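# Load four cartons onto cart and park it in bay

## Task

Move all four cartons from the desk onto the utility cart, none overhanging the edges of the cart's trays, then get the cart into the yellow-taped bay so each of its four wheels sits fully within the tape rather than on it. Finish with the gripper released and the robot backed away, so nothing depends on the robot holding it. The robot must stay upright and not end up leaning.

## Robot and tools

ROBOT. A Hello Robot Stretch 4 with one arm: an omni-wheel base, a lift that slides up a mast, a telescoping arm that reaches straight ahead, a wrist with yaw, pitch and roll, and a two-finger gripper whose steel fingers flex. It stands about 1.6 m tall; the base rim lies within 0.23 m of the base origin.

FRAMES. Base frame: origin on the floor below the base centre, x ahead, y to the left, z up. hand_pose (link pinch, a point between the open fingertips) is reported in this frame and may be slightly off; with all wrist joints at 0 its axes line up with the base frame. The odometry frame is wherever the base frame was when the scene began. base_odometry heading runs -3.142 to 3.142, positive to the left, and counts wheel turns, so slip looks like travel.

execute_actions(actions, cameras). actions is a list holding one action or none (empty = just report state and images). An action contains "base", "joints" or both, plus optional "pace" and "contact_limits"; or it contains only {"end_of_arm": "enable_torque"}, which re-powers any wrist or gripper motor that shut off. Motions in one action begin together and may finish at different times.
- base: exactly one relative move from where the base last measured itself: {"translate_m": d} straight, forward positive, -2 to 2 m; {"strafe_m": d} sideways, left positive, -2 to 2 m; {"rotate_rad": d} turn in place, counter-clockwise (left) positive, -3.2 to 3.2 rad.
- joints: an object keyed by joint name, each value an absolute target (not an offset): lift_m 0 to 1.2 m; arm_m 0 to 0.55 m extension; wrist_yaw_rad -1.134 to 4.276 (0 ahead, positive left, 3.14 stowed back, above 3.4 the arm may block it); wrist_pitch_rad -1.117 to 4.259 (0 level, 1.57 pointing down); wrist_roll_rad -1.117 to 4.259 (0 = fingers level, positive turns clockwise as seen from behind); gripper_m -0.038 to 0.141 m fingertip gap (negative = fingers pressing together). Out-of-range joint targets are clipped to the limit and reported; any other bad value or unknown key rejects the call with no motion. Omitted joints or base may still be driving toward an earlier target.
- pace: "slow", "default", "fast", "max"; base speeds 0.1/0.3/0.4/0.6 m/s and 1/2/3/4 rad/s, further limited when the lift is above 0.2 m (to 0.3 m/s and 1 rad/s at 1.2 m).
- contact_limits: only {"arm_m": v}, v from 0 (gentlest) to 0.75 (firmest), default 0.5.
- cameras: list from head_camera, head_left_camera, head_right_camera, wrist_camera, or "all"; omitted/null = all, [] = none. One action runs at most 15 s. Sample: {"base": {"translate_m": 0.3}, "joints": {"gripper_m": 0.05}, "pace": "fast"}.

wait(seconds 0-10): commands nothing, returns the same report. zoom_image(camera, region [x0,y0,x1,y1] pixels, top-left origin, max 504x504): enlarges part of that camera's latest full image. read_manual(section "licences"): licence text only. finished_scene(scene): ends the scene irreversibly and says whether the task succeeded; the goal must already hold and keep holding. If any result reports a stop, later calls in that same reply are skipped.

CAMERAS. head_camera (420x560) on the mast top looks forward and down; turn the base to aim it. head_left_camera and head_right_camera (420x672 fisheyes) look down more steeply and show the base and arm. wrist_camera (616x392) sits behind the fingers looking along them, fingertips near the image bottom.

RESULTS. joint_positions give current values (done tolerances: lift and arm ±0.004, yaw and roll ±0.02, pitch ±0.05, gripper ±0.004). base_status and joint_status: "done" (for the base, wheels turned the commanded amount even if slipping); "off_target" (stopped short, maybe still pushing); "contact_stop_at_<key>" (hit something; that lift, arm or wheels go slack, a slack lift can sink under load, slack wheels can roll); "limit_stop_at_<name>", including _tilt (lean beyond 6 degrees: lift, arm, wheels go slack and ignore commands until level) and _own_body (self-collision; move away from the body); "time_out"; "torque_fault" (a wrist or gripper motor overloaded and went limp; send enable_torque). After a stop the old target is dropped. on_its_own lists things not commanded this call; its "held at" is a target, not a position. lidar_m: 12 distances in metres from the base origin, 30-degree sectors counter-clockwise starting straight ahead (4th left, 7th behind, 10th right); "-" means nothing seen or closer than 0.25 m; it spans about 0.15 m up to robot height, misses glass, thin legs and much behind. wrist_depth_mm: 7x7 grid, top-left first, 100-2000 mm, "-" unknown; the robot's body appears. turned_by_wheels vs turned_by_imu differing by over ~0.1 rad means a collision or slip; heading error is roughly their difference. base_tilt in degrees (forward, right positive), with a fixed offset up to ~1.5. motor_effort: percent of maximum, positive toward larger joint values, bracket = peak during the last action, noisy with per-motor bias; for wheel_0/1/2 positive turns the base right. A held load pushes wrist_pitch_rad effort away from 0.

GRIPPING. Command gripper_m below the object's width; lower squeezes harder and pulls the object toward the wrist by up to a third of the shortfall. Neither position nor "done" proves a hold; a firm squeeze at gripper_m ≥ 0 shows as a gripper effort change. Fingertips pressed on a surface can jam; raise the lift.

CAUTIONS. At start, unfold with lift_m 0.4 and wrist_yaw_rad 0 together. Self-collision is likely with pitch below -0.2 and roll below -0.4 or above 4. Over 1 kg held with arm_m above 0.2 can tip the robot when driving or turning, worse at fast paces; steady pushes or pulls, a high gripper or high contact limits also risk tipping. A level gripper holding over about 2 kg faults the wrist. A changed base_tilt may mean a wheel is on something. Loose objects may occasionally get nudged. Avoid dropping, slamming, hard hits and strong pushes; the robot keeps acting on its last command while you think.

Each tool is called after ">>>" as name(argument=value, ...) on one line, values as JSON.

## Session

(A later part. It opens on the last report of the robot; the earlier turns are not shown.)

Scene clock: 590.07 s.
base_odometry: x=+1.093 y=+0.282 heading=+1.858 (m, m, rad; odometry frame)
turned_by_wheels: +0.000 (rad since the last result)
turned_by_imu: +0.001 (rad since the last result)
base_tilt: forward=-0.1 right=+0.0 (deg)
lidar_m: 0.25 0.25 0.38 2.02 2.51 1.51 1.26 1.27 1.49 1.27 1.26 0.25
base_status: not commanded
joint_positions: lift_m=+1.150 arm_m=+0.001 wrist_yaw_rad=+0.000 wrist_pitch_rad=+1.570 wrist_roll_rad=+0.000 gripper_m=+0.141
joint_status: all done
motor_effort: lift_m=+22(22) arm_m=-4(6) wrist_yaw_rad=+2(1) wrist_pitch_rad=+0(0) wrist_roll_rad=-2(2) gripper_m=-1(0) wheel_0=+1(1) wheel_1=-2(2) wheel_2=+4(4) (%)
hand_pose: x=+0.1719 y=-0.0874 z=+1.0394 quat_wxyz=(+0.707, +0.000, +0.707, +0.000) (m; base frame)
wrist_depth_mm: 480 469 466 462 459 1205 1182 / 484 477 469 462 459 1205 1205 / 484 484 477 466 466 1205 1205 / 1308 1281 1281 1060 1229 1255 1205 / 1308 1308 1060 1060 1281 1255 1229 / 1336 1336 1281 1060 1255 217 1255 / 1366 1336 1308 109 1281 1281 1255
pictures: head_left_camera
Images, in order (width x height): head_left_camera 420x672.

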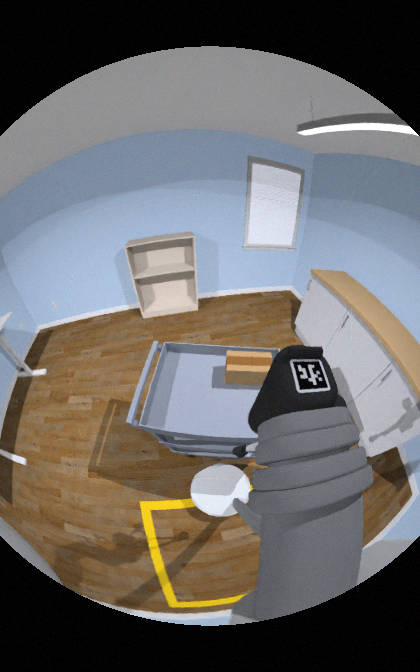

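>>> execute_actions(actions=[{"base": {"rotate_rad": 1.70}, "joints": {"lift_m": 0.88}, "pace": "fast"}], cameras=[])

>>> execute_actions(actions=[{"base": {"translate_m": 1.76}, "pace": "max"}], cameras=[])

>>> execute_actions(actions=[{"base": {"rotate_rad": -0.525}, "joints": {"lift_m": 1.145}, "pace": "fast"}], cameras=["head_camera", "wrist_camera"])

Scene clock: 601.90 s.
base_odometry: x=+1.093 y=+0.282 heading=-2.726 (m, m, rad; odometry frame)
turned_by_wheels: +1.699 (rad since the last result)
turned_by_imu: +1.750 (rad since the last result)
base_tilt: forward=-0.1 right=+0.0 (deg)
lidar_m: 2.01 2.06 1.40 1.25 1.31 1.66 1.27 0.30 0.25 0.25 0.26 0.43
base_status: done
joint_positions: lift_m=+0.880 arm_m=+0.001 wrist_yaw_rad=+0.000 wrist_pitch_rad=+1.570 wrist_roll_rad=+0.000 gripper_m=+0.141
joint_status: all done
motor_effort: lift_m=+13(19) arm_m=-4(4) wrist_yaw_rad=+2(6) wrist_pitch_rad=+0(7) wrist_roll_rad=-2(3) gripper_m=+0(1) wheel_0=-4(6) wheel_1=-3(7) wheel_2=-3(9) (%)
hand_pose: x=+0.1718 y=-0.0874 z=+0.7701 quat_wxyz=(+0.707, +0.000, +0.707, +0.000) (m; base frame)
wrist_depth_mm: 991 991 991 960 946 960 946 / 1025 1008 991 976 976 946 946 / 1025 1008 991 976 976 559 504 / 1042 1025 1008 788 991 517 508 / 1042 1025 809 778 842 517 517 / 1060 1042 809 798 788 218 517 / 1060 1025 1025 109 854 525 525
pictures: none
No camera images: the call's "cameras" was empty. Leave "cameras" out to get every camera's image.

Scene clock: 607.83 s.
base_odometry: x=-0.517 y=-0.430 heading=-2.725 (m, m, rad; odometry frame)
turned_by_wheels: +0.000 (rad since the last result)
turned_by_imu: -0.001 (rad since the last result)
base_tilt: forward=-0.1 right=+0.0 (deg)
lidar_m: 0.25 0.25 1.34 1.44 1.45 1.90 1.44 1.46 2.29 2.23 0.41 0.30
base_status: done
joint_positions: lift_m=+0.880 arm_m=+0.001 wrist_yaw_rad=+0.000 wrist_pitch_rad=+1.570 wrist_roll_rad=+0.000 gripper_m=+0.141
joint_status: not commanded
motor_effort: lift_m=+13(13) arm_m=-4(4) wrist_yaw_rad=+2(2) wrist_pitch_rad=+0(0) wrist_roll_rad=-3(3) gripper_m=-1(2) wheel_0=+2(8) wheel_1=+1(4) wheel_2=+0(14) (%)
hand_pose: x=+0.1718 y=-0.0874 z=+0.7701 quat_wxyz=(+0.707, +0.000, +0.707, +0.000) (m; base frame)
wrist_depth_mm: 1008 991 976 960 960 960 946 / 1025 1008 991 991 976 960 931 / 1025 1008 991 976 976 976 960 / 1042 1042 991 778 991 976 960 / 1042 1042 809 798 1008 991 960 / 1060 1042 809 798 798 219 976 / 1060 1060 1042 109 1025 1008 991
pictures: none
No camera images: the call's "cameras" was empty. Leave "cameras" out to get every camera's image.

Scene clock: 609.57 s.
base_odometry: x=-0.517 y=-0.430 heading=+3.034 (m, m, rad; odometry frame)
turned_by_wheels: -0.524 (rad since the last result)
turned_by_imu: -0.539 (rad since the last result)
base_tilt: forward=+0.0 right=+0.0 (deg)
lidar_m: 0.27 0.25 0.25 1.32 1.46 1.48 1.91 1.43 1.46 2.27 2.22 0.42
base_status: done
joint_positions: lift_m=+1.145 arm_m=+0.001 wrist_yaw_rad=+0.000 wrist_pitch_rad=+1.570 wrist_roll_rad=+0.000 gripper_m=+0.141
joint_status: all done
motor_effort: lift_m=+22(22) arm_m=-4(4) wrist_yaw_rad=+2(2) wrist_pitch_rad=+0(0) wrist_roll_rad=-2(2) gripper_m=-1(1) wheel_0=+3(7) wheel_1=+2(8) wheel_2=+3(10) (%)
hand_pose: x=+0.1718 y=-0.0874 z=+1.0344 quat_wxyz=(+0.707, +0.000, +0.707, +0.000) (m; base frame)
wrist_depth_mm: 315 312 309 1229 1205 1182 1182 / 319 315 1255 1255 1205 1229 1182 / 322 1255 1229 1255 1255 1205 1205 / 1281 1281 1281 1060 1255 1229 1255 / 1336 1308 1060 1078 1255 1255 1229 / 1336 1308 1308 1042 1255 217 1255 / 1308 1336 1308 109 1281 1281 1229
pictures: head_camera, wrist_camera
Images, in order (width x height): head_camera 420x560, wrist_camera 616x392.

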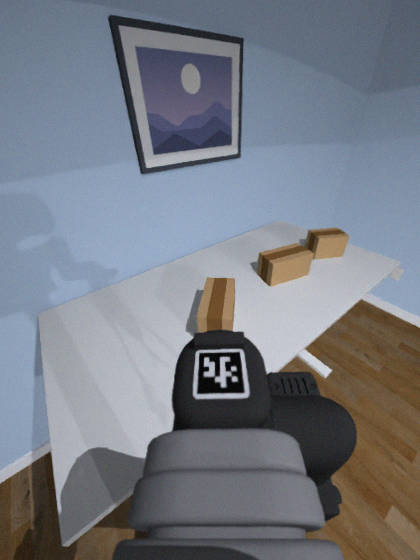

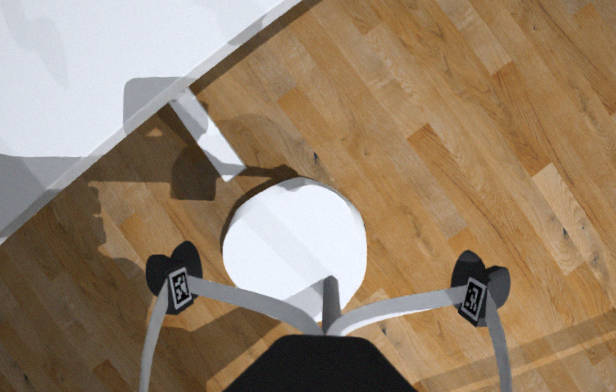

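>>> execute_actions(actions=[{"joints": {"arm_m": 0.12}, "pace": "fast"}], cameras=["wrist_camera"])

Scene clock: 616.07 s.
base_odometry: x=-0.517 y=-0.430 heading=+3.034 (m, m, rad; odometry frame)
turned_by_wheels: +0.000 (rad since the last result)
turned_by_imu: +0.001 (rad since the last result)
base_tilt: forward=-0.1 right=+0.0 (deg)
lidar_m: 0.29 0.25 0.25 1.34 1.42 1.49 1.89 1.39 1.43 2.29 2.25 0.41
base_status: not commanded
joint_positions: lift_m=+1.145 arm_m=+0.119 wrist_yaw_rad=+0.000 wrist_pitch_rad=+1.570 wrist_roll_rad=+0.000 gripper_m=+0.141
joint_status: all done
motor_effort: lift_m=+22(22) arm_m=+5(5) wrist_yaw_rad=+1(1) wrist_pitch_rad=+1(0) wrist_roll_rad=-2(3) gripper_m=-1(1) wheel_0=+3(3) wheel_1=+2(2) wheel_2=+3(3) (%)
hand_pose: x=+0.2904 y=-0.0874 z=+1.0344 quat_wxyz=(+0.707, +0.000, +0.707, +0.000) (m; base frame)
wrist_depth_mm: 314 310 306 304 300 1182 1205 / 315 314 310 306 1229 1205 1182 / 320 315 310 1229 1229 1229 1182 / 322 319 338 1255 1281 1229 1229 / 325 322 1281 1060 1255 1229 1229 / 330 1308 1060 1042 1255 217 1229 / 1308 1308 1308 109 1281 1281 1255
pictures: wrist_camera
Images, in order (width x height): wrist_camera 616x392.

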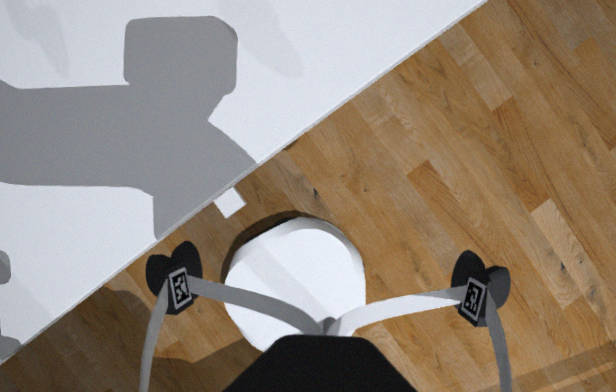

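Farther than planned. Drive forward and extend.

>>> execute_actions(actions=[{"base": {"translate_m": 0.15}, "joints": {"arm_m": 0.22}, "pace": "fast"}], cameras=["wrist_camera"])

Scene clock: 620.87 s.
base_odometry: x=-0.666 y=-0.414 heading=+3.034 (m, m, rad; odometry frame)
turned_by_wheels: +0.000 (rad since the last result)
turned_by_imu: +0.001 (rad since the last result)
base_tilt: forward=-0.1 right=+0.1 (deg)
lidar_m: 0.25 0.25 0.25 0.25 1.52 1.56 2.04 1.53 1.62 2.27 1.00 0.25
base_status: done
joint_positions: lift_m=+1.145 arm_m=+0.219 wrist_yaw_rad=+0.000 wrist_pitch_rad=+1.573 wrist_roll_rad=-0.001 gripper_m=+0.141
joint_status: all done
motor_effort: lift_m=+22(22) arm_m=+4(4) wrist_yaw_rad=+1(3) wrist_pitch_rad=-9(10) wrist_roll_rad=+0(1) gripper_m=-2(1) wheel_0=+4(7) wheel_1=+4(8) wheel_2=-5(12) (%)
hand_pose: x=+0.3894 y=-0.0874 z=+1.0344 quat_wxyz=(+0.706, +0.000, +0.708, +0.000) (m; base frame)
wrist_depth_mm: 310 191 189 301 300 296 291 / 196 192 191 303 301 297 294 / 198 195 193 309 304 300 297 / 201 197 196 310 307 303 298 / 327 200 200 314 309 306 1229 / 330 324 320 317 312 217 1255 / 332 330 324 109 1281 1281 1255
pictures: wrist_camera
Images, in order (width x height): wrist_camera 616x392.

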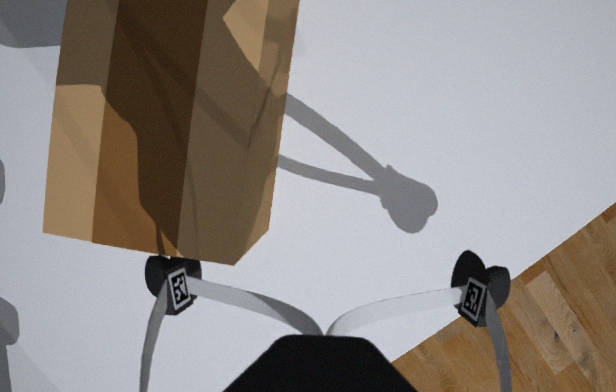

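>>> execute_actions(actions=[{"base": {"rotate_rad": -0.097}, "joints": {"arm_m": 0.14}, "pace": "fast"}], cameras=[])

>>> execute_actions(actions=[{"base": {"strafe_m": 0.13}, "pace": "fast"}], cameras=["wrist_camera"])

Scene clock: 633.53 s.
base_odometry: x=-0.663 y=-0.411 heading=+2.955 (m, m, rad; odometry frame)
turned_by_wheels: -0.079 (rad since the last result)
turned_by_imu: -0.079 (rad since the last result)
base_tilt: forward=-0.1 right=+0.1 (deg)
lidar_m: 0.25 0.25 0.25 0.25 1.53 1.54 1.92 1.54 1.56 2.26 2.15 0.28
base_status: rotate_rad contact_stop (by the wheels' count: -0.079 of -0.097)
joint_positions: lift_m=+1.145 arm_m=+0.141 wrist_yaw_rad=+0.000 wrist_pitch_rad=+1.570 wrist_roll_rad=+0.000 gripper_m=+0.141
joint_status: all done
on_its_own: the wheels are slack since a contact_stop
motor_effort: lift_m=+22(22) arm_m=-4(6) wrist_yaw_rad=+2(1) wrist_pitch_rad=+0(10) wrist_roll_rad=+0(1) gripper_m=+1(0) wheel_0=+0(14) wheel_1=+0(33) wheel_2=+0(10) (%)
hand_pose: x=+0.3118 y=-0.0874 z=+1.0344 quat_wxyz=(+0.707, +0.000, +0.707, +0.000) (m; base frame)
wrist_depth_mm: 194 192 274 304 298 294 293 / 196 195 283 307 303 300 297 / 319 315 312 307 306 301 1205 / 322 319 314 310 307 1229 1229 / 327 322 319 315 1255 1229 1229 / 330 325 319 315 1281 218 1229 / 330 329 325 109 1281 1229 1255
pictures: none
No camera images: the call's "cameras" was empty. Leave "cameras" out to get every camera's image.

not run: a stop came earlier in this reply.

>>> execute_actions(actions=[], cameras=["head_left_camera", "wrist_camera"])

Scene clock: 638.33 s.
base_odometry: x=-0.663 y=-0.411 heading=+2.955 (m, m, rad; odometry frame)
turned_by_wheels: +0.000 (rad since the last result)
turned_by_imu: +0.001 (rad since the last result)
base_tilt: forward=-0.1 right=+0.0 (deg)
lidar_m: 0.25 0.25 0.25 0.25 1.53 1.54 1.88 1.53 1.54 2.30 2.15 0.25
base_status: rotate_rad contact_stop (by the wheels' count: -0.079 of -0.097)
joint_positions: lift_m=+1.145 arm_m=+0.141 wrist_yaw_rad=+0.000 wrist_pitch_rad=+1.570 wrist_roll_rad=+0.000 gripper_m=+0.141
joint_status: all done
on_its_own: the wheels are slack since a contact_stop
motor_effort: lift_m=+22(22) arm_m=-4(6) wrist_yaw_rad=+2(1) wrist_pitch_rad=+0(10) wrist_roll_rad=+0(1) gripper_m=-1(0) wheel_0=+0(14) wheel_1=+0(33) wheel_2=+0(10) (%)
hand_pose: x=+0.3118 y=-0.0874 z=+1.0344 quat_wxyz=(+0.707, +0.000, +0.707, +0.000) (m; base frame)
wrist_depth_mm: 194 192 274 303 300 296 293 / 196 195 285 306 301 298 297 / 320 315 312 307 306 303 1229 / 324 319 315 312 309 1229 1205 / 325 322 319 314 1255 1229 1229 / 330 324 320 319 1255 217 1229 / 332 329 325 109 1308 1281 1255
pictures: head_left_camera, wrist_camera
Images, in order (width x height): head_left_camera 420x672, wrist_camera 616x392.

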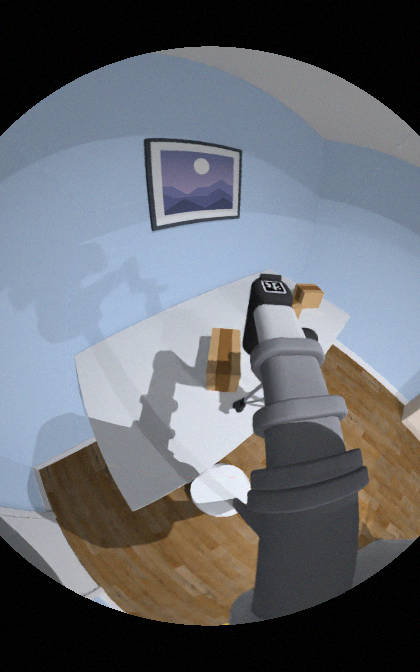

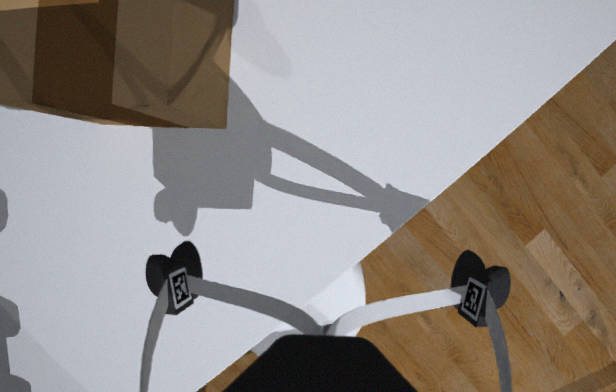

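>>> execute_actions(actions=[{"base": {"translate_m": -0.2}, "pace": "fast"}], cameras=[])

>>> execute_actions(actions=[{"base": {"strafe_m": 0.1}, "joints": {"arm_m": 0.40}, "pace": "fast"}], cameras=["wrist_camera"])

Scene clock: 648.23 s.
base_odometry: x=-0.466 y=-0.448 heading=+2.955 (m, m, rad; odometry frame)
turned_by_wheels: +0.000 (rad since the last result)
turned_by_imu: +0.002 (rad since the last result)
base_tilt: forward=-0.2 right=+0.1 (deg)
lidar_m: 0.33 0.28 0.27 1.31 1.42 1.42 1.72 1.73 1.37 2.30 2.26 0.56
base_status: done
joint_positions: lift_m=+1.145 arm_m=+0.141 wrist_yaw_rad=+0.000 wrist_pitch_rad=+1.570 wrist_roll_rad=+0.000 gripper_m=+0.141
joint_status: not commanded
motor_effort: lift_m=+22(22) arm_m=-4(5) wrist_yaw_rad=+2(2) wrist_pitch_rad=+0(0) wrist_roll_rad=-1(0) gripper_m=+1(1) wheel_0=-2(6) wheel_1=-1(9) wheel_2=+2(11) (%)
hand_pose: x=+0.3118 y=-0.0874 z=+1.0344 quat_wxyz=(+0.707, +0.000, +0.707, +0.000) (m; base frame)
wrist_depth_mm: 314 310 307 304 1205 1182 1182 / 317 312 310 1229 1229 1205 1182 / 322 317 325 1229 1205 1229 1229 / 320 320 1255 1281 1255 1229 1160 / 325 1308 1281 1060 1255 1229 1229 / 1308 1336 1078 1060 1229 217 1205 / 1336 1336 1336 109 1281 1255 1229
pictures: none
No camera images: the call's "cameras" was empty. Leave "cameras" out to get every camera's image.

Scene clock: 649.83 s.
base_odometry: x=-0.485 y=-0.547 heading=+2.955 (m, m, rad; odometry frame)
turned_by_wheels: +0.000 (rad since the last result)
turned_by_imu: +0.001 (rad since the last result)
base_tilt: forward=-0.2 right=+0.0 (deg)
lidar_m: 0.25 0.25 0.25 1.21 1.32 1.32 1.62 2.01 1.47 2.40 2.37 0.40
base_status: done
joint_positions: lift_m=+1.145 arm_m=+0.399 wrist_yaw_rad=+0.000 wrist_pitch_rad=+1.570 wrist_roll_rad=+0.000 gripper_m=+0.141
joint_status: all done
motor_effort: lift_m=+22(22) arm_m=+5(4) wrist_yaw_rad=+1(2) wrist_pitch_rad=+1(0) wrist_roll_rad=+0(0) gripper_m=-1(1) wheel_0=-2(11) wheel_1=+2(9) wheel_2=+0(3) (%)
hand_pose: x=+0.5704 y=-0.0874 z=+1.0344 quat_wxyz=(+0.707, +0.000, +0.707, +0.000) (m; base frame)
wrist_depth_mm: 312 309 189 187 297 296 291 / 315 312 191 189 300 297 294 / 319 314 193 190 303 298 298 / 320 317 195 192 307 303 300 / 327 322 315 312 309 304 304 / 332 325 320 315 310 217 1229 / 330 329 324 109 314 1255 1255
pictures: wrist_camera
Images, in order (width x height): wrist_camera 616x392.

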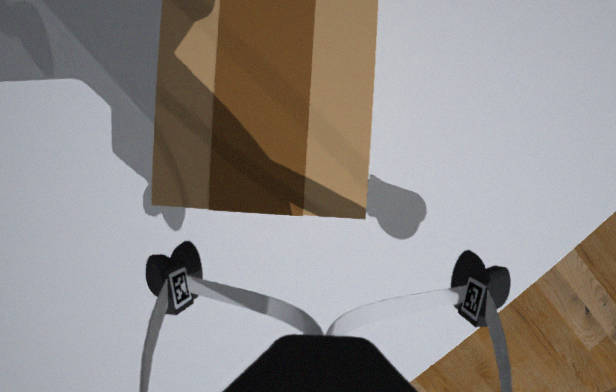

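>>> execute_actions(actions=[{"base": {"strafe_m": 0.033}}], cameras=["wrist_camera"])

Scene clock: 660.33 s.
base_odometry: x=-0.491 y=-0.579 heading=+2.955 (m, m, rad; odometry frame)
turned_by_wheels: +0.000 (rad since the last result)
turned_by_imu: +0.001 (rad since the last result)
base_tilt: forward=+0.0 right=+0.0 (deg)
lidar_m: 0.25 0.25 0.25 1.20 1.30 1.33 1.65 2.12 1.52 2.43 2.39 0.39
base_status: done
joint_positions: lift_m=+1.145 arm_m=+0.399 wrist_yaw_rad=+0.000 wrist_pitch_rad=+1.570 wrist_roll_rad=+0.000 gripper_m=+0.141
joint_status: not commanded
motor_effort: lift_m=+22(22) arm_m=+4(4) wrist_yaw_rad=+1(1) wrist_pitch_rad=+1(1) wrist_roll_rad=+0(1) gripper_m=+1(0) wheel_0=-2(11) wheel_1=+2(10) wheel_2=+0(0) (%)
hand_pose: x=+0.5704 y=-0.0874 z=+1.0344 quat_wxyz=(+0.707, +0.000, +0.707, +0.000) (m; base frame)
wrist_depth_mm: 312 309 306 187 185 296 291 / 314 310 192 189 187 297 296 / 319 315 193 190 188 300 298 / 320 317 314 192 190 303 298 / 325 320 317 314 312 304 303 / 329 325 319 314 312 211 1255 / 330 327 324 109 315 314 1281
pictures: wrist_camera
Images, in order (width x height): wrist_camera 616x392.

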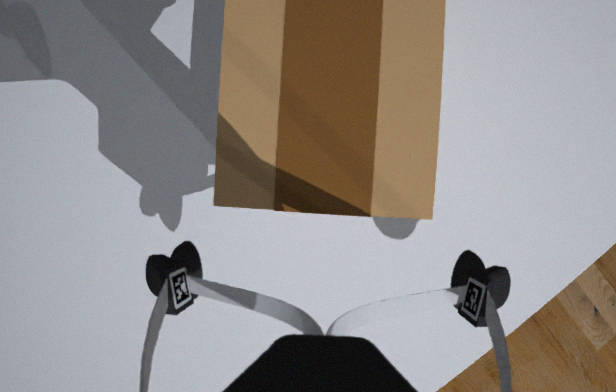

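>>> execute_actions(actions=[{"joints": {"arm_m": 0.53}}], cameras=["wrist_camera"])

Scene clock: 668.23 s.
base_odometry: x=-0.491 y=-0.579 heading=+2.955 (m, m, rad; odometry frame)
turned_by_wheels: +0.000 (rad since the last result)
turned_by_imu: +0.001 (rad since the last result)
base_tilt: forward=-0.2 right=+0.0 (deg)
lidar_m: 0.25 0.25 0.26 1.21 1.28 1.32 1.60 2.10 1.50 2.45 2.38 0.38
base_status: not commanded
joint_positions: lift_m=+1.145 arm_m=+0.529 wrist_yaw_rad=+0.000 wrist_pitch_rad=+1.570 wrist_roll_rad=+0.000 gripper_m=+0.141
joint_status: all done
motor_effort: lift_m=+22(22) arm_m=+5(5) wrist_yaw_rad=+1(1) wrist_pitch_rad=+1(1) wrist_roll_rad=+0(0) gripper_m=+0(2) wheel_0=-2(2) wheel_1=+2(2) wheel_2=+0(0) (%)
hand_pose: x=+0.7003 y=-0.0874 z=+1.0344 quat_wxyz=(+0.707, +0.000, +0.707, +0.000) (m; base frame)
wrist_depth_mm: 310 309 306 300 298 294 291 / 315 312 306 188 186 297 294 / 319 315 310 190 188 300 297 / 322 317 314 192 190 301 300 / 325 320 218 194 191 304 303 / 329 324 198 195 193 218 306 / 332 325 322 109 195 312 309
pictures: wrist_camera
Images, in order (width x height): wrist_camera 616x392.

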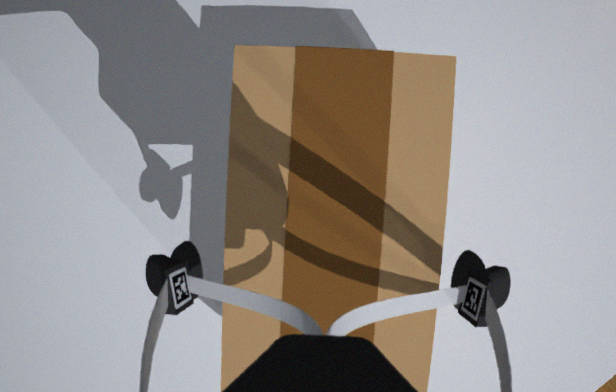

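>>> execute_actions(actions=[{"joints": {"gripper_m": 0.0}}], cameras=[])

>>> execute_actions(actions=[{"joints": {"lift_m": 1.198}}], cameras=[])

>>> execute_actions(actions=[{"joints": {"arm_m": 0.05}}], cameras=["wrist_camera", "head_camera"])

Scene clock: 676.80 s.
base_odometry: x=-0.491 y=-0.579 heading=+2.955 (m, m, rad; odometry frame)
turned_by_wheels: +0.000 (rad since the last result)
turned_by_imu: +0.002 (rad since the last result)
base_tilt: forward=-0.3 right=+0.0 (deg)
lidar_m: 0.25 0.25 0.25 1.18 1.29 1.31 1.62 2.12 1.51 2.43 2.38 0.39
base_status: not commanded
joint_positions: lift_m=+1.145 arm_m=+0.529 wrist_yaw_rad=+0.000 wrist_pitch_rad=+1.570 wrist_roll_rad=+0.000 gripper_m=+0.001
joint_status: all done
motor_effort: lift_m=+22(22) arm_m=+4(5) wrist_yaw_rad=+2(2) wrist_pitch_rad=-1(1) wrist_roll_rad=+0(1) gripper_m=-36(38) wheel_0=-2(2) wheel_1=+2(1) wheel_2=+0(0) (%)
hand_pose: x=+0.7002 y=-0.0874 z=+1.0344 quat_wxyz=(+0.707, +0.000, +0.707, +0.000) (m; base frame)
wrist_depth_mm: 310 306 301 166 229 291 289 / 312 309 167 165 163 294 291 / 317 312 167 165 163 296 296 / 320 315 167 165 163 298 296 / 324 320 167 165 163 301 300 / 329 170 166 164 163 166 303 / 330 325 166 109 161 309 306
pictures: none
No camera images: the call's "cameras" was empty. Leave "cameras" out to get every camera's image.

Scene clock: 677.93 s.
base_odometry: x=-0.491 y=-0.579 heading=+2.955 (m, m, rad; odometry frame)
turned_by_wheels: +0.000 (rad since the last result)
turned_by_imu: +0.000 (rad since the last result)
base_tilt: forward=-0.1 right=+0.0 (deg)
lidar_m: 0.25 0.25 0.25 1.20 1.29 1.30 1.57 2.09 1.52 2.41 2.37 0.38
base_status: not commanded
joint_positions: lift_m=+1.197 arm_m=+0.529 wrist_yaw_rad=+0.000 wrist_pitch_rad=+1.570 wrist_roll_rad=+0.000 gripper_m=+0.001
joint_status: all done
motor_effort: lift_m=+26(27) arm_m=+5(5) wrist_yaw_rad=+1(1) wrist_pitch_rad=+0(1) wrist_roll_rad=-1(0) gripper_m=-37(34) wheel_0=-2(2) wheel_1=+2(2) wheel_2=+0(0) (%)
hand_pose: x=+0.7002 y=-0.0874 z=+1.0870 quat_wxyz=(+0.707, +0.000, +0.707, +0.000) (m; base frame)
wrist_depth_mm: 364 359 353 165 254 340 338 / 366 362 167 165 163 343 343 / 370 366 167 164 163 347 343 / 375 370 167 164 163 349 349 / 377 375 167 165 163 353 353 / 382 170 167 164 163 167 353 / 384 384 166 109 162 362 359
pictures: none
No camera images: the call's "cameras" was empty. Leave "cameras" out to get every camera's image.

Scene clock: 680.43 s.
base_odometry: x=-0.491 y=-0.579 heading=+2.955 (m, m, rad; odometry frame)
turned_by_wheels: +0.000 (rad since the last result)
turned_by_imu: +0.001 (rad since the last result)
base_tilt: forward=-0.1 right=+0.1 (deg)
lidar_m: 0.25 0.25 0.25 1.18 1.30 1.32 1.62 2.10 1.49 2.45 2.40 0.29
base_status: not commanded
joint_positions: lift_m=+1.197 arm_m=+0.051 wrist_yaw_rad=+0.000 wrist_pitch_rad=+1.571 wrist_roll_rad=+0.000 gripper_m=+0.001
joint_status: all done
motor_effort: lift_m=+26(26) arm_m=-4(7) wrist_yaw_rad=+3(0) wrist_pitch_rad=-1(3) wrist_roll_rad=-1(1) gripper_m=-36(36) wheel_0=-2(1) wheel_1=+2(2) wheel_2=+0(0) (%)
hand_pose: x=+0.2217 y=-0.0874 z=+1.0870 quat_wxyz=(+0.707, +0.000, +0.707, +0.000) (m; base frame)
wrist_depth_mm: 364 362 355 166 255 1229 1229 / 370 366 167 165 163 1229 1229 / 370 368 167 164 163 1255 1281 / 377 373 167 165 163 1255 1255 / 382 379 167 164 163 1308 1281 / 1397 171 167 164 163 167 1281 / 1397 1397 166 109 162 1308 1308
pictures: head_camera, wrist_camera
Images, in order (width x height): head_camera 420x560, wrist_camera 616x392.

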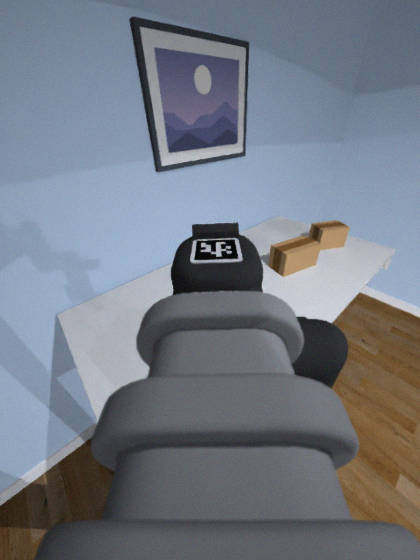

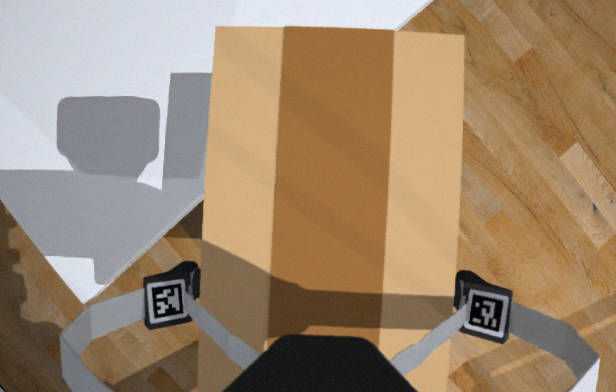

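>>> execute_actions(actions=[{"base": {"rotate_rad": -1.10}, "joints": {"wrist_roll_rad": 1.57}, "pace": "fast"}], cameras=[])

>>> execute_actions(actions=[{"base": {"strafe_m": -1.5}, "pace": "fast"}], cameras=["head_left_camera"])

Scene clock: 699.20 s.
base_odometry: x=-0.491 y=-0.579 heading=+1.856 (m, m, rad; odometry frame)
turned_by_wheels: -1.099 (rad since the last result)
turned_by_imu: -1.129 (rad since the last result)
base_tilt: forward=-0.1 right=+0.2 (deg)
lidar_m: 0.25 0.45 0.25 0.25 0.25 1.11 1.32 1.30 1.57 2.69 0.25 0.25
base_status: done
joint_positions: lift_m=+1.197 arm_m=+0.051 wrist_yaw_rad=+0.000 wrist_pitch_rad=+1.570 wrist_roll_rad=+1.570 gripper_m=+0.001
joint_status: all done
motor_effort: lift_m=+26(26) arm_m=-4(4) wrist_yaw_rad=+1(1) wrist_pitch_rad=+1(2) wrist_roll_rad=+0(1) gripper_m=-37(35) wheel_0=+4(7) wheel_1=+3(8) wheel_2=+4(8) (%)
hand_pose: x=+0.2220 y=-0.0874 z=+1.0870 quat_wxyz=(+0.501, +0.500, +0.500, -0.499) (m; base frame)
wrist_depth_mm: 1308 1308 1281 166 715 1281 1255 / 1336 1308 167 165 164 1281 1281 / 1308 1336 167 164 163 1255 1255 / 1336 1308 167 164 163 609 1281 / 1366 1336 166 164 163 1308 1308 / 1366 171 166 164 163 166 1281 / 1397 1366 167 109 162 1308 1308
pictures: none
No camera images: the call's "cameras" was empty. Leave "cameras" out to get every camera's image.

Scene clock: 705.50 s.
base_odometry: x=+0.948 y=-0.157 heading=+1.856 (m, m, rad; odometry frame)
turned_by_wheels: +0.000 (rad since the last result)
turned_by_imu: -0.001 (rad since the last result)
base_tilt: forward=-0.2 right=+0.0 (deg)
lidar_m: 0.26 2.47 1.94 1.70 1.89 1.07 0.92 0.93 1.07 1.89 0.25 0.25
base_status: done
joint_positions: lift_m=+1.197 arm_m=+0.051 wrist_yaw_rad=+0.000 wrist_pitch_rad=+1.570 wrist_roll_rad=+1.570 gripper_m=+0.001
joint_status: not commanded
motor_effort: lift_m=+25(26) arm_m=-5(5) wrist_yaw_rad=+2(1) wrist_pitch_rad=+1(1) wrist_roll_rad=+0(0) gripper_m=-36(36) wheel_0=+1(10) wheel_1=+1(10) wheel_2=+0(3) (%)
hand_pose: x=+0.2220 y=-0.0874 z=+1.0871 quat_wxyz=(+0.501, +0.500, +0.500, -0.499) (m; base frame)
wrist_depth_mm: 842 1138 1281 166 715 1281 1229 / 842 1138 167 165 163 1281 1255 / 842 1160 167 165 163 1281 1308 / 854 1205 167 164 163 615 1281 / 866 1118 167 164 163 1336 1281 / 778 170 166 164 163 167 1308 / 1397 1366 166 109 162 1308 1336
pictures: head_left_camera
Images, in order (width x height): head_left_camera 420x672.

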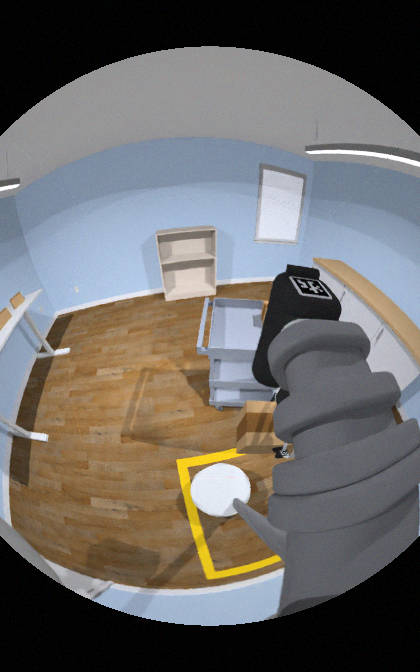

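>>> execute_actions(actions=[{"base": {"translate_m": 0.42}, "pace": "fast"}], cameras=["head_left_camera", "head_camera"])

Scene clock: 712.53 s.
base_odometry: x=+0.830 y=+0.245 heading=+1.856 (m, m, rad; odometry frame)
turned_by_wheels: +0.000 (rad since the last result)
turned_by_imu: +0.001 (rad since the last result)
base_tilt: forward=-0.1 right=+0.1 (deg)
lidar_m: 0.25 0.25 2.10 1.76 1.77 1.57 1.33 1.33 1.56 1.51 0.25 0.25
base_status: done
joint_positions: lift_m=+1.197 arm_m=+0.051 wrist_yaw_rad=+0.000 wrist_pitch_rad=+1.570 wrist_roll_rad=+1.570 gripper_m=+0.001
joint_status: not commanded
motor_effort: lift_m=+25(25) arm_m=-4(5) wrist_yaw_rad=+1(1) wrist_pitch_rad=+1(3) wrist_roll_rad=+0(0) gripper_m=-36(36) wheel_0=+4(9) wheel_1=+3(7) wheel_2=-3(13) (%)
hand_pose: x=+0.2220 y=-0.0874 z=+1.0871 quat_wxyz=(+0.501, +0.500, +0.500, -0.499) (m; base frame)
wrist_depth_mm: 427 517 512 166 715 1255 1281 / 433 521 167 165 163 1255 1281 / 525 521 167 165 163 1281 1281 / 530 525 167 165 163 654 1281 / 535 535 167 163 163 1255 1308 / 535 170 166 164 163 166 1281 / 484 517 166 109 162 1308 1336
pictures: head_camera, head_left_camera
Images, in order (width x height): head_camera 420x560, head_left_camera 420x672.

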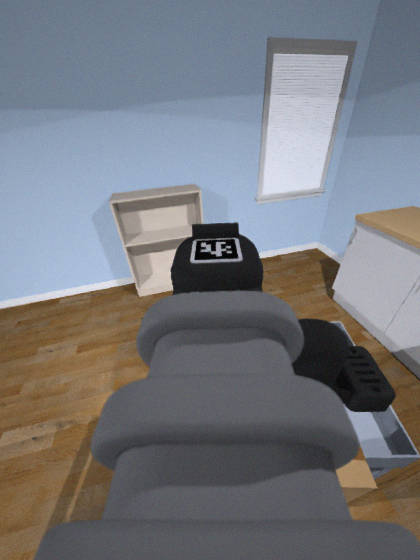

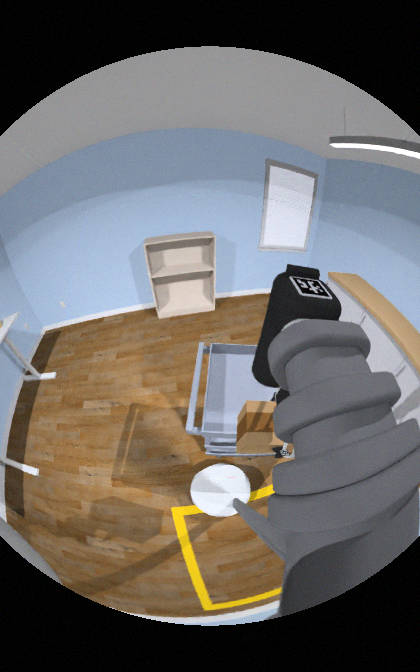

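>>> execute_actions(actions=[{"joints": {"arm_m": 0.2}, "pace": "fast"}], cameras=["wrist_camera", "head_right_camera"])

Scene clock: 723.07 s.
base_odometry: x=+0.830 y=+0.245 heading=+1.856 (m, m, rad; odometry frame)
turned_by_wheels: +0.000 (rad since the last result)
turned_by_imu: +0.001 (rad since the last result)
base_tilt: forward=+0.0 right=+0.0 (deg)
lidar_m: 0.25 0.26 2.11 1.77 1.81 1.60 1.34 1.33 1.55 1.50 0.37 0.28
base_status: not commanded
joint_positions: lift_m=+1.197 arm_m=+0.199 wrist_yaw_rad=+0.000 wrist_pitch_rad=+1.570 wrist_roll_rad=+1.570 gripper_m=+0.001
joint_status: all done
motor_effort: lift_m=+25(25) arm_m=+4(7) wrist_yaw_rad=+0(1) wrist_pitch_rad=+1(6) wrist_roll_rad=-1(1) gripper_m=-36(36) wheel_0=+4(3) wheel_1=+3(3) wheel_2=-3(3) (%)
hand_pose: x=+0.3705 y=-0.0874 z=+1.0871 quat_wxyz=(+0.501, +0.500, +0.500, -0.499) (m; base frame)
wrist_depth_mm: 469 394 449 166 306 1229 1255 / 452 402 167 165 163 1281 1281 / 504 521 167 165 163 1255 1255 / 512 525 167 165 163 1078 1308 / 512 525 167 164 163 1078 1281 / 488 171 166 164 163 166 1308 / 484 512 167 109 162 1336 1308
pictures: head_right_camera, wrist_camera
Images, in order (width x height): head_right_camera 420x672, wrist_camera 616x392.

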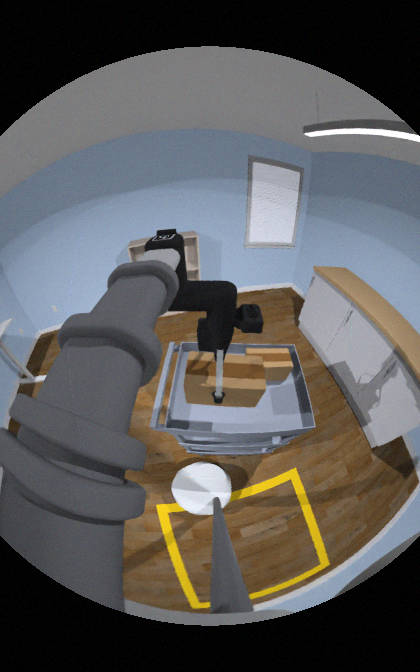

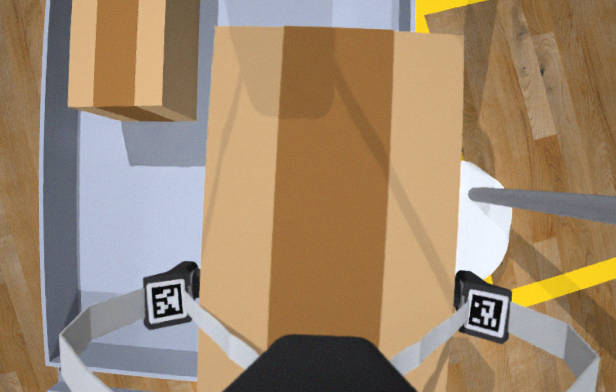

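>>> execute_actions(actions=[{"base": {"strafe_m": 0.04}, "joints": {"arm_m": 0.40}, "pace": "fast"}], cameras=["wrist_camera"])

Scene clock: 739.83 s.
base_odometry: x=+0.792 y=+0.234 heading=+1.856 (m, m, rad; odometry frame)
turned_by_wheels: +0.000 (rad since the last result)
turned_by_imu: +0.001 (rad since the last result)
base_tilt: forward=-0.1 right=+0.1 (deg)
lidar_m: 0.25 0.26 2.01 1.73 1.71 1.57 1.32 1.33 1.55 1.57 0.35 0.25
base_status: done
joint_positions: lift_m=+1.197 arm_m=+0.399 wrist_yaw_rad=+0.000 wrist_pitch_rad=+1.570 wrist_roll_rad=+1.570 gripper_m=+0.001
joint_status: all done
motor_effort: lift_m=+25(25) arm_m=+4(6) wrist_yaw_rad=+0(1) wrist_pitch_rad=+2(6) wrist_roll_rad=-1(0) gripper_m=-35(37) wheel_0=-2(10) wheel_1=+1(11) wheel_2=+0(2) (%)
hand_pose: x=+0.5705 y=-0.0874 z=+1.0871 quat_wxyz=(+0.501, +0.500, +0.500, -0.499) (m; base frame)
wrist_depth_mm: 1281 1308 452 165 332 500 480 / 1308 1281 167 165 164 504 492 / 1308 1308 167 164 163 500 484 / 1336 1366 167 164 163 512 484 / 1336 1308 167 165 163 517 512 / 1336 170 167 164 163 166 500 / 1366 1366 166 109 162 477 477
pictures: wrist_camera
Images, in order (width x height): wrist_camera 616x392.

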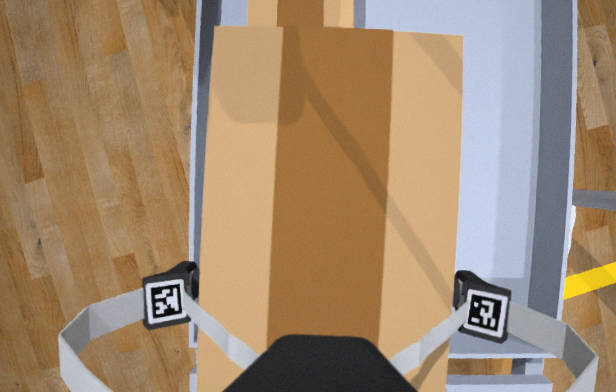

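>>> execute_actions(actions=[{"joints": {"arm_m": 0.425}, "pace": "fast"}], cameras=[])

>>> execute_actions(actions=[{"joints": {"lift_m": 0.965}, "pace": "fast"}], cameras=["wrist_camera"])

Scene clock: 747.03 s.
base_odometry: x=+0.792 y=+0.234 heading=+1.856 (m, m, rad; odometry frame)
turned_by_wheels: +0.000 (rad since the last result)
turned_by_imu: +0.001 (rad since the last result)
base_tilt: forward=-0.2 right=-0.1 (deg)
lidar_m: 0.25 0.27 2.03 1.73 1.73 1.59 1.34 1.35 1.55 1.55 0.36 0.25
base_status: not commanded
joint_positions: lift_m=+1.197 arm_m=+0.424 wrist_yaw_rad=+0.000 wrist_pitch_rad=+1.570 wrist_roll_rad=+1.570 gripper_m=+0.001
joint_status: all done
motor_effort: lift_m=+25(25) arm_m=+4(4) wrist_yaw_rad=+1(0) wrist_pitch_rad=+1(5) wrist_roll_rad=-1(0) gripper_m=-35(36) wheel_0=-2(2) wheel_1=+1(1) wheel_2=+0(0) (%)
hand_pose: x=+0.5954 y=-0.0874 z=+1.0871 quat_wxyz=(+0.501, +0.500, +0.500, -0.499) (m; base frame)
wrist_depth_mm: 1308 1308 496 166 277 500 496 / 1308 1308 167 165 164 500 500 / 1308 1308 167 165 163 504 496 / 1336 1336 167 165 163 512 500 / 1308 1336 167 165 163 512 512 / 1366 172 167 164 163 166 484 / 1366 1336 167 109 162 473 469
pictures: none
No camera images: the call's "cameras" was empty. Leave "cameras" out to get every camera's image.

Scene clock: 748.67 s.
base_odometry: x=+0.792 y=+0.234 heading=+1.856 (m, m, rad; odometry frame)
turned_by_wheels: +0.000 (rad since the last result)
turned_by_imu: +0.001 (rad since the last result)
base_tilt: forward=-0.1 right=+0.1 (deg)
lidar_m: 0.25 0.26 2.05 1.72 1.74 1.57 1.33 1.33 1.54 1.54 0.37 0.26
base_status: not commanded
joint_positions: lift_m=+0.965 arm_m=+0.424 wrist_yaw_rad=+0.000 wrist_pitch_rad=+1.570 wrist_roll_rad=+1.570 gripper_m=+0.001
joint_status: all done
motor_effort: lift_m=+17(23) arm_m=+4(5) wrist_yaw_rad=+1(1) wrist_pitch_rad=+1(2) wrist_roll_rad=+0(0) gripper_m=-37(37) wheel_0=-2(2) wheel_1=+0(1) wheel_2=+0(0) (%)
hand_pose: x=+0.5954 y=-0.0874 z=+0.8548 quat_wxyz=(+0.501, +0.500, +0.500, -0.499) (m; base frame)
wrist_depth_mm: 1060 258 281 163 162 274 274 / 1078 255 166 163 162 278 276 / 1078 262 166 163 162 279 278 / 1098 264 166 163 162 282 279 / 1118 265 166 164 162 283 282 / 1118 171 166 164 163 166 283 / 1138 268 167 108 162 286 285
pictures: wrist_camera
Images, in order (width x height): wrist_camera 616x392.

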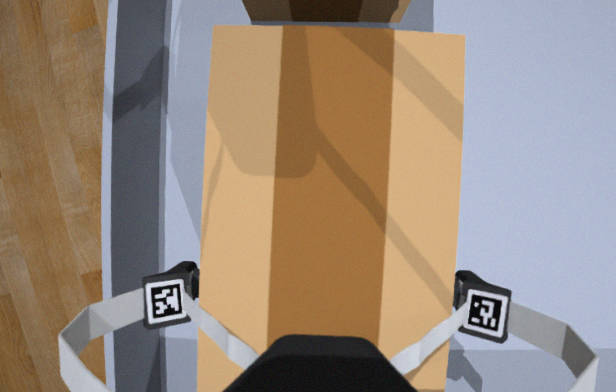

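>>> execute_actions(actions=[{"joints": {"gripper_m": 0.135}}], cameras=[])

>>> execute_actions(actions=[{"joints": {"lift_m": 1.15}, "pace": "fast"}], cameras=["wrist_camera"])

Scene clock: 758.17 s.
base_odometry: x=+0.792 y=+0.234 heading=+1.856 (m, m, rad; odometry frame)
turned_by_wheels: +0.000 (rad since the last result)
turned_by_imu: +0.002 (rad since the last result)
base_tilt: forward=-0.2 right=+0.0 (deg)
lidar_m: 0.25 0.28 2.05 1.72 1.77 1.55 1.36 1.34 1.54 1.56 0.37 0.25
base_status: not commanded
joint_positions: lift_m=+0.966 arm_m=+0.424 wrist_yaw_rad=-0.001 wrist_pitch_rad=+1.572 wrist_roll_rad=+1.570 gripper_m=+0.135
joint_status: all done
motor_effort: lift_m=+9(17) arm_m=+3(4) wrist_yaw_rad=+5(7) wrist_pitch_rad=-6(13) wrist_roll_rad=-1(1) gripper_m=-1(38) wheel_0=-1(2) wheel_1=+0(1) wheel_2=-1(1) (%)
hand_pose: x=+0.5948 y=-0.0874 z=+0.8554 quat_wxyz=(+0.500, +0.500, +0.500, -0.500) (m; base frame)
wrist_depth_mm: 1098 270 289 219 283 281 281 / 1098 276 174 171 170 283 281 / 1098 282 174 173 172 286 285 / 1118 285 176 174 173 286 286 / 1118 267 177 175 174 289 287 / 1138 249 179 177 175 197 289 / 1160 289 180 109 176 294 293
pictures: none
No camera images: the call's "cameras" was empty. Leave "cameras" out to get every camera's image.

Scene clock: 759.67 s.
base_odometry: x=+0.792 y=+0.234 heading=+1.856 (m, m, rad; odometry frame)
turned_by_wheels: +0.000 (rad since the last result)
turned_by_imu: +0.000 (rad since the last result)
base_tilt: forward=-0.1 right=+0.1 (deg)
lidar_m: 0.25 0.27 2.01 1.72 1.76 1.57 1.34 1.35 1.57 1.56 0.34 0.26
base_status: not commanded
joint_positions: lift_m=+1.150 arm_m=+0.424 wrist_yaw_rad=+0.000 wrist_pitch_rad=+1.570 wrist_roll_rad=+1.570 gripper_m=+0.135
joint_status: all done
motor_effort: lift_m=+22(22) arm_m=+4(4) wrist_yaw_rad=+2(5) wrist_pitch_rad=+1(6) wrist_roll_rad=-1(2) gripper_m=-1(3) wheel_0=-1(1) wheel_1=+0(0) wheel_2=-1(1) (%)
hand_pose: x=+0.5955 y=-0.0874 z=+1.0394 quat_wxyz=(+0.500, +0.500, +0.500, -0.500) (m; base frame)
wrist_depth_mm: 1255 1229 462 347 455 455 452 / 1255 1255 466 462 462 455 455 / 1281 1281 469 351 462 462 455 / 1281 1281 473 353 466 462 462 / 1308 1255 477 355 466 466 466 / 1308 1308 480 357 359 469 466 / 1308 1308 469 109 452 424 445
pictures: wrist_camera
Images, in order (width x height): wrist_camera 616x392.

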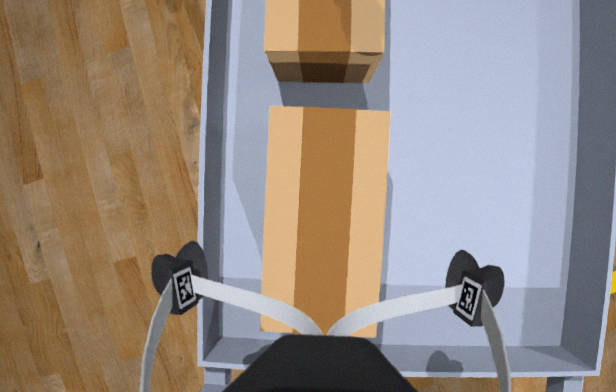

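>>> execute_actions(actions=[{"joints": {"arm_m": 0.0}, "pace": "fast"}], cameras=[])

>>> execute_actions(actions=[{"base": {"rotate_rad": 1.416}, "joints": {"lift_m": 0.88, "gripper_m": 0.141}, "pace": "fast"}], cameras=[])

>>> execute_actions(actions=[{"base": {"translate_m": 1.49}, "pace": "max"}], cameras=[])

>>> execute_actions(actions=[{"base": {"rotate_rad": 0.28}, "joints": {"lift_m": 1.145}, "pace": "fast"}], cameras=["head_camera"])

Scene clock: 786.67 s.
base_odometry: x=+0.792 y=+0.234 heading=+1.856 (m, m, rad; odometry frame)
turned_by_wheels: +0.000 (rad since the last result)
turned_by_imu: +0.002 (rad since the last result)
base_tilt: forward=-0.1 right=+0.2 (deg)
lidar_m: 0.25 0.27 2.06 1.73 1.75 1.57 1.34 1.35 1.54 1.57 0.36 0.25
base_status: not commanded
joint_positions: lift_m=+1.150 arm_m=+0.001 wrist_yaw_rad=+0.000 wrist_pitch_rad=+1.570 wrist_roll_rad=+1.570 gripper_m=+0.135
joint_status: all done
motor_effort: lift_m=+22(22) arm_m=-5(4) wrist_yaw_rad=+2(2) wrist_pitch_rad=-1(0) wrist_roll_rad=-1(2) gripper_m=+0(2) wheel_0=-1(1) wheel_1=+0(0) wheel_2=-1(1) (%)
hand_pose: x=+0.1719 y=-0.0874 z=+1.0394 quat_wxyz=(+0.500, +0.500, +0.500, -0.500) (m; base frame)
wrist_depth_mm: 473 473 469 1255 1205 1229 1205 / 473 473 469 1255 1229 1205 1229 / 480 477 473 1255 1229 1229 1229 / 484 480 480 1060 1060 1025 1255 / 484 484 484 1042 1060 1255 1255 / 492 488 484 1255 1060 1255 1255 / 462 455 459 109 1281 1281 1255
pictures: none
No camera images: the call's "cameras" was empty. Leave "cameras" out to get every camera's image.

Scene clock: 789.20 s.
base_odometry: x=+0.792 y=+0.234 heading=-3.012 (m, m, rad; odometry frame)
turned_by_wheels: +1.415 (rad since the last result)
turned_by_imu: +1.378 (rad since the last result)
base_tilt: forward=-0.2 right=-0.1 (deg)
lidar_m: 0.25 1.73 1.88 1.41 1.34 1.44 1.59 1.53 1.63 0.42 0.25 0.25
base_status: done
joint_positions: lift_m=+0.915 arm_m=+0.000 wrist_yaw_rad=+0.001 wrist_pitch_rad=+1.567 wrist_roll_rad=+1.570 gripper_m=+0.141
joint_status: lift_m contact_stop (moved -0.235 of -0.270); the others done
on_its_own: lift_m is slack since a contact_stop (your +0.880 is given up)
motor_effort: lift_m=+17(20) arm_m=-2(4) wrist_yaw_rad=+0(62) wrist_pitch_rad=+9(56) wrist_roll_rad=-3(44) gripper_m=+1(5) wheel_0=-4(19) wheel_1=-3(13) wheel_2=-3(22) (%)
hand_pose: x=+0.1723 y=-0.0874 z=+0.8045 quat_wxyz=(+0.501, +0.501, +0.499, -0.499) (m; base frame)
wrist_depth_mm: 241 239 237 235 1008 991 976 / 243 241 238 237 1025 1008 991 / 245 243 240 244 1008 1025 991 / 246 244 242 809 820 798 1008 / 250 245 243 820 820 809 1025 / 220 235 223 1042 820 820 1025 / 184 197 223 108 1060 1042 1025
pictures: none
No camera images: the call's "cameras" was empty. Leave "cameras" out to get every camera's image.

not run: a stop came earlier in this reply.

not run: a stop came earlier in this reply.

>>> execute_actions(actions=[{"joints": {"lift_m": 1.15}, "pace": "fast"}], cameras=["head_left_camera", "head_right_camera"])

Scene clock: 794.17 s.
base_odometry: x=+0.792 y=+0.234 heading=-3.012 (m, m, rad; odometry frame)
turned_by_wheels: +0.000 (rad since the last result)
turned_by_imu: +0.002 (rad since the last result)
base_tilt: forward=-0.1 right=+0.0 (deg)
lidar_m: 0.25 1.72 1.88 1.42 1.36 1.42 1.57 1.54 1.64 2.10 0.31 0.25
base_status: not commanded
joint_positions: lift_m=+1.150 arm_m=+0.000 wrist_yaw_rad=+0.000 wrist_pitch_rad=+1.570 wrist_roll_rad=+1.570 gripper_m=+0.141
joint_status: all done
motor_effort: lift_m=+22(22) arm_m=-2(2) wrist_yaw_rad=+2(1) wrist_pitch_rad=+1(11) wrist_roll_rad=-2(3) gripper_m=-2(0) wheel_0=-4(4) wheel_1=-3(3) wheel_2=-3(3) (%)
hand_pose: x=+0.1715 y=-0.0874 z=+1.0393 quat_wxyz=(+0.500, +0.500, +0.500, -0.500) (m; base frame)
wrist_depth_mm: 473 473 466 1229 1229 1205 1205 / 436 473 469 1229 1229 1229 1229 / 439 480 477 1255 1255 1255 1229 / 436 484 477 1025 1042 1060 1255 / 488 484 477 1060 1042 1255 1229 / 442 421 415 1255 1060 218 1255 / 1336 1281 1308 109 1308 1281 1255
pictures: head_left_camera, head_right_camera
Images, in order (width x height): head_left_camera 420x672, head_right_camera 420x672.

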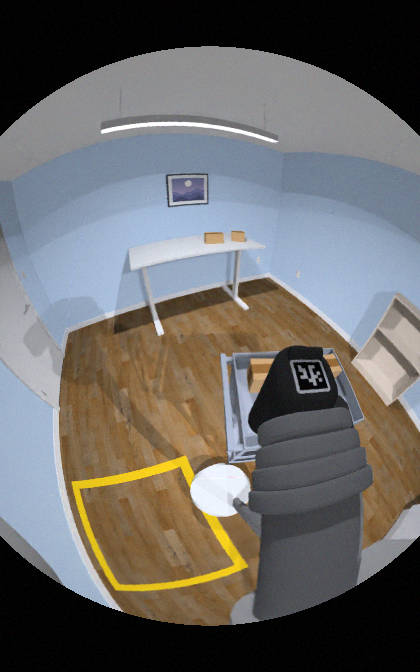

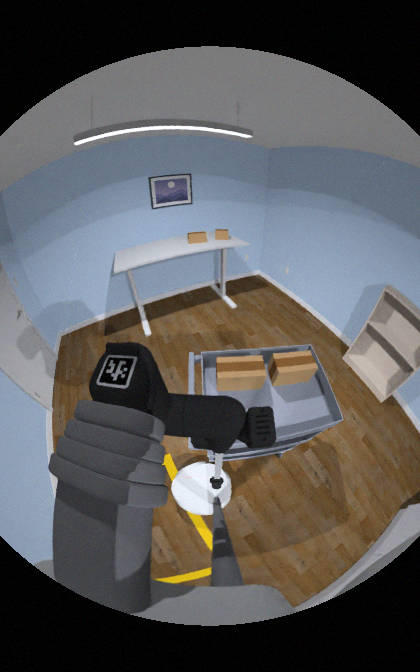

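>>> execute_actions(actions=[{"base": {"strafe_m": 0.65}, "pace": "fast"}], cameras=["head_right_camera"])

Scene clock: 814.70 s.
base_odometry: x=+0.876 y=-0.410 heading=-3.012 (m, m, rad; odometry frame)
turned_by_wheels: +0.000 (rad since the last result)
turned_by_imu: +0.003 (rad since the last result)
base_tilt: forward=-0.2 right=-0.1 (deg)
lidar_m: 1.55 2.20 1.10 0.82 0.76 0.80 1.19 1.86 1.97 0.85 0.65 0.85
base_status: done
joint_positions: lift_m=+1.150 arm_m=+0.000 wrist_yaw_rad=+0.000 wrist_pitch_rad=+1.570 wrist_roll_rad=+1.570 gripper_m=+0.141
joint_status: not commanded
motor_effort: lift_m=+22(22) arm_m=-2(2) wrist_yaw_rad=+1(1) wrist_pitch_rad=+1(1) wrist_roll_rad=-3(2) gripper_m=-1(0) wheel_0=-1(11) wheel_1=+2(10) wheel_2=+0(3) (%)
hand_pose: x=+0.1715 y=-0.0874 z=+1.0394 quat_wxyz=(+0.500, +0.500, +0.500, -0.500) (m; base frame)
wrist_depth_mm: 1255 1255 1255 1255 1229 1205 1229 / 1281 1255 1255 1255 1229 1255 1205 / 1281 1281 1281 1229 1255 1255 1229 / 1308 1281 1281 1281 1060 1042 1229 / 1308 1308 1281 1255 1060 1229 1229 / 1336 1308 1308 1281 1060 218 1255 / 1336 1308 1308 109 1308 1255 1281
pictures: head_right_camera
Images, in order (width x height): head_right_camera 420x672.

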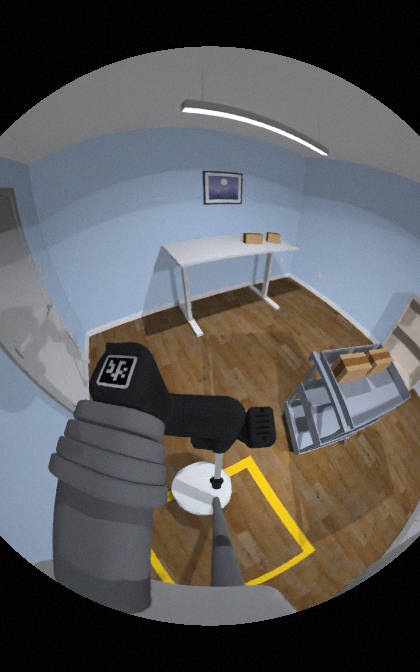

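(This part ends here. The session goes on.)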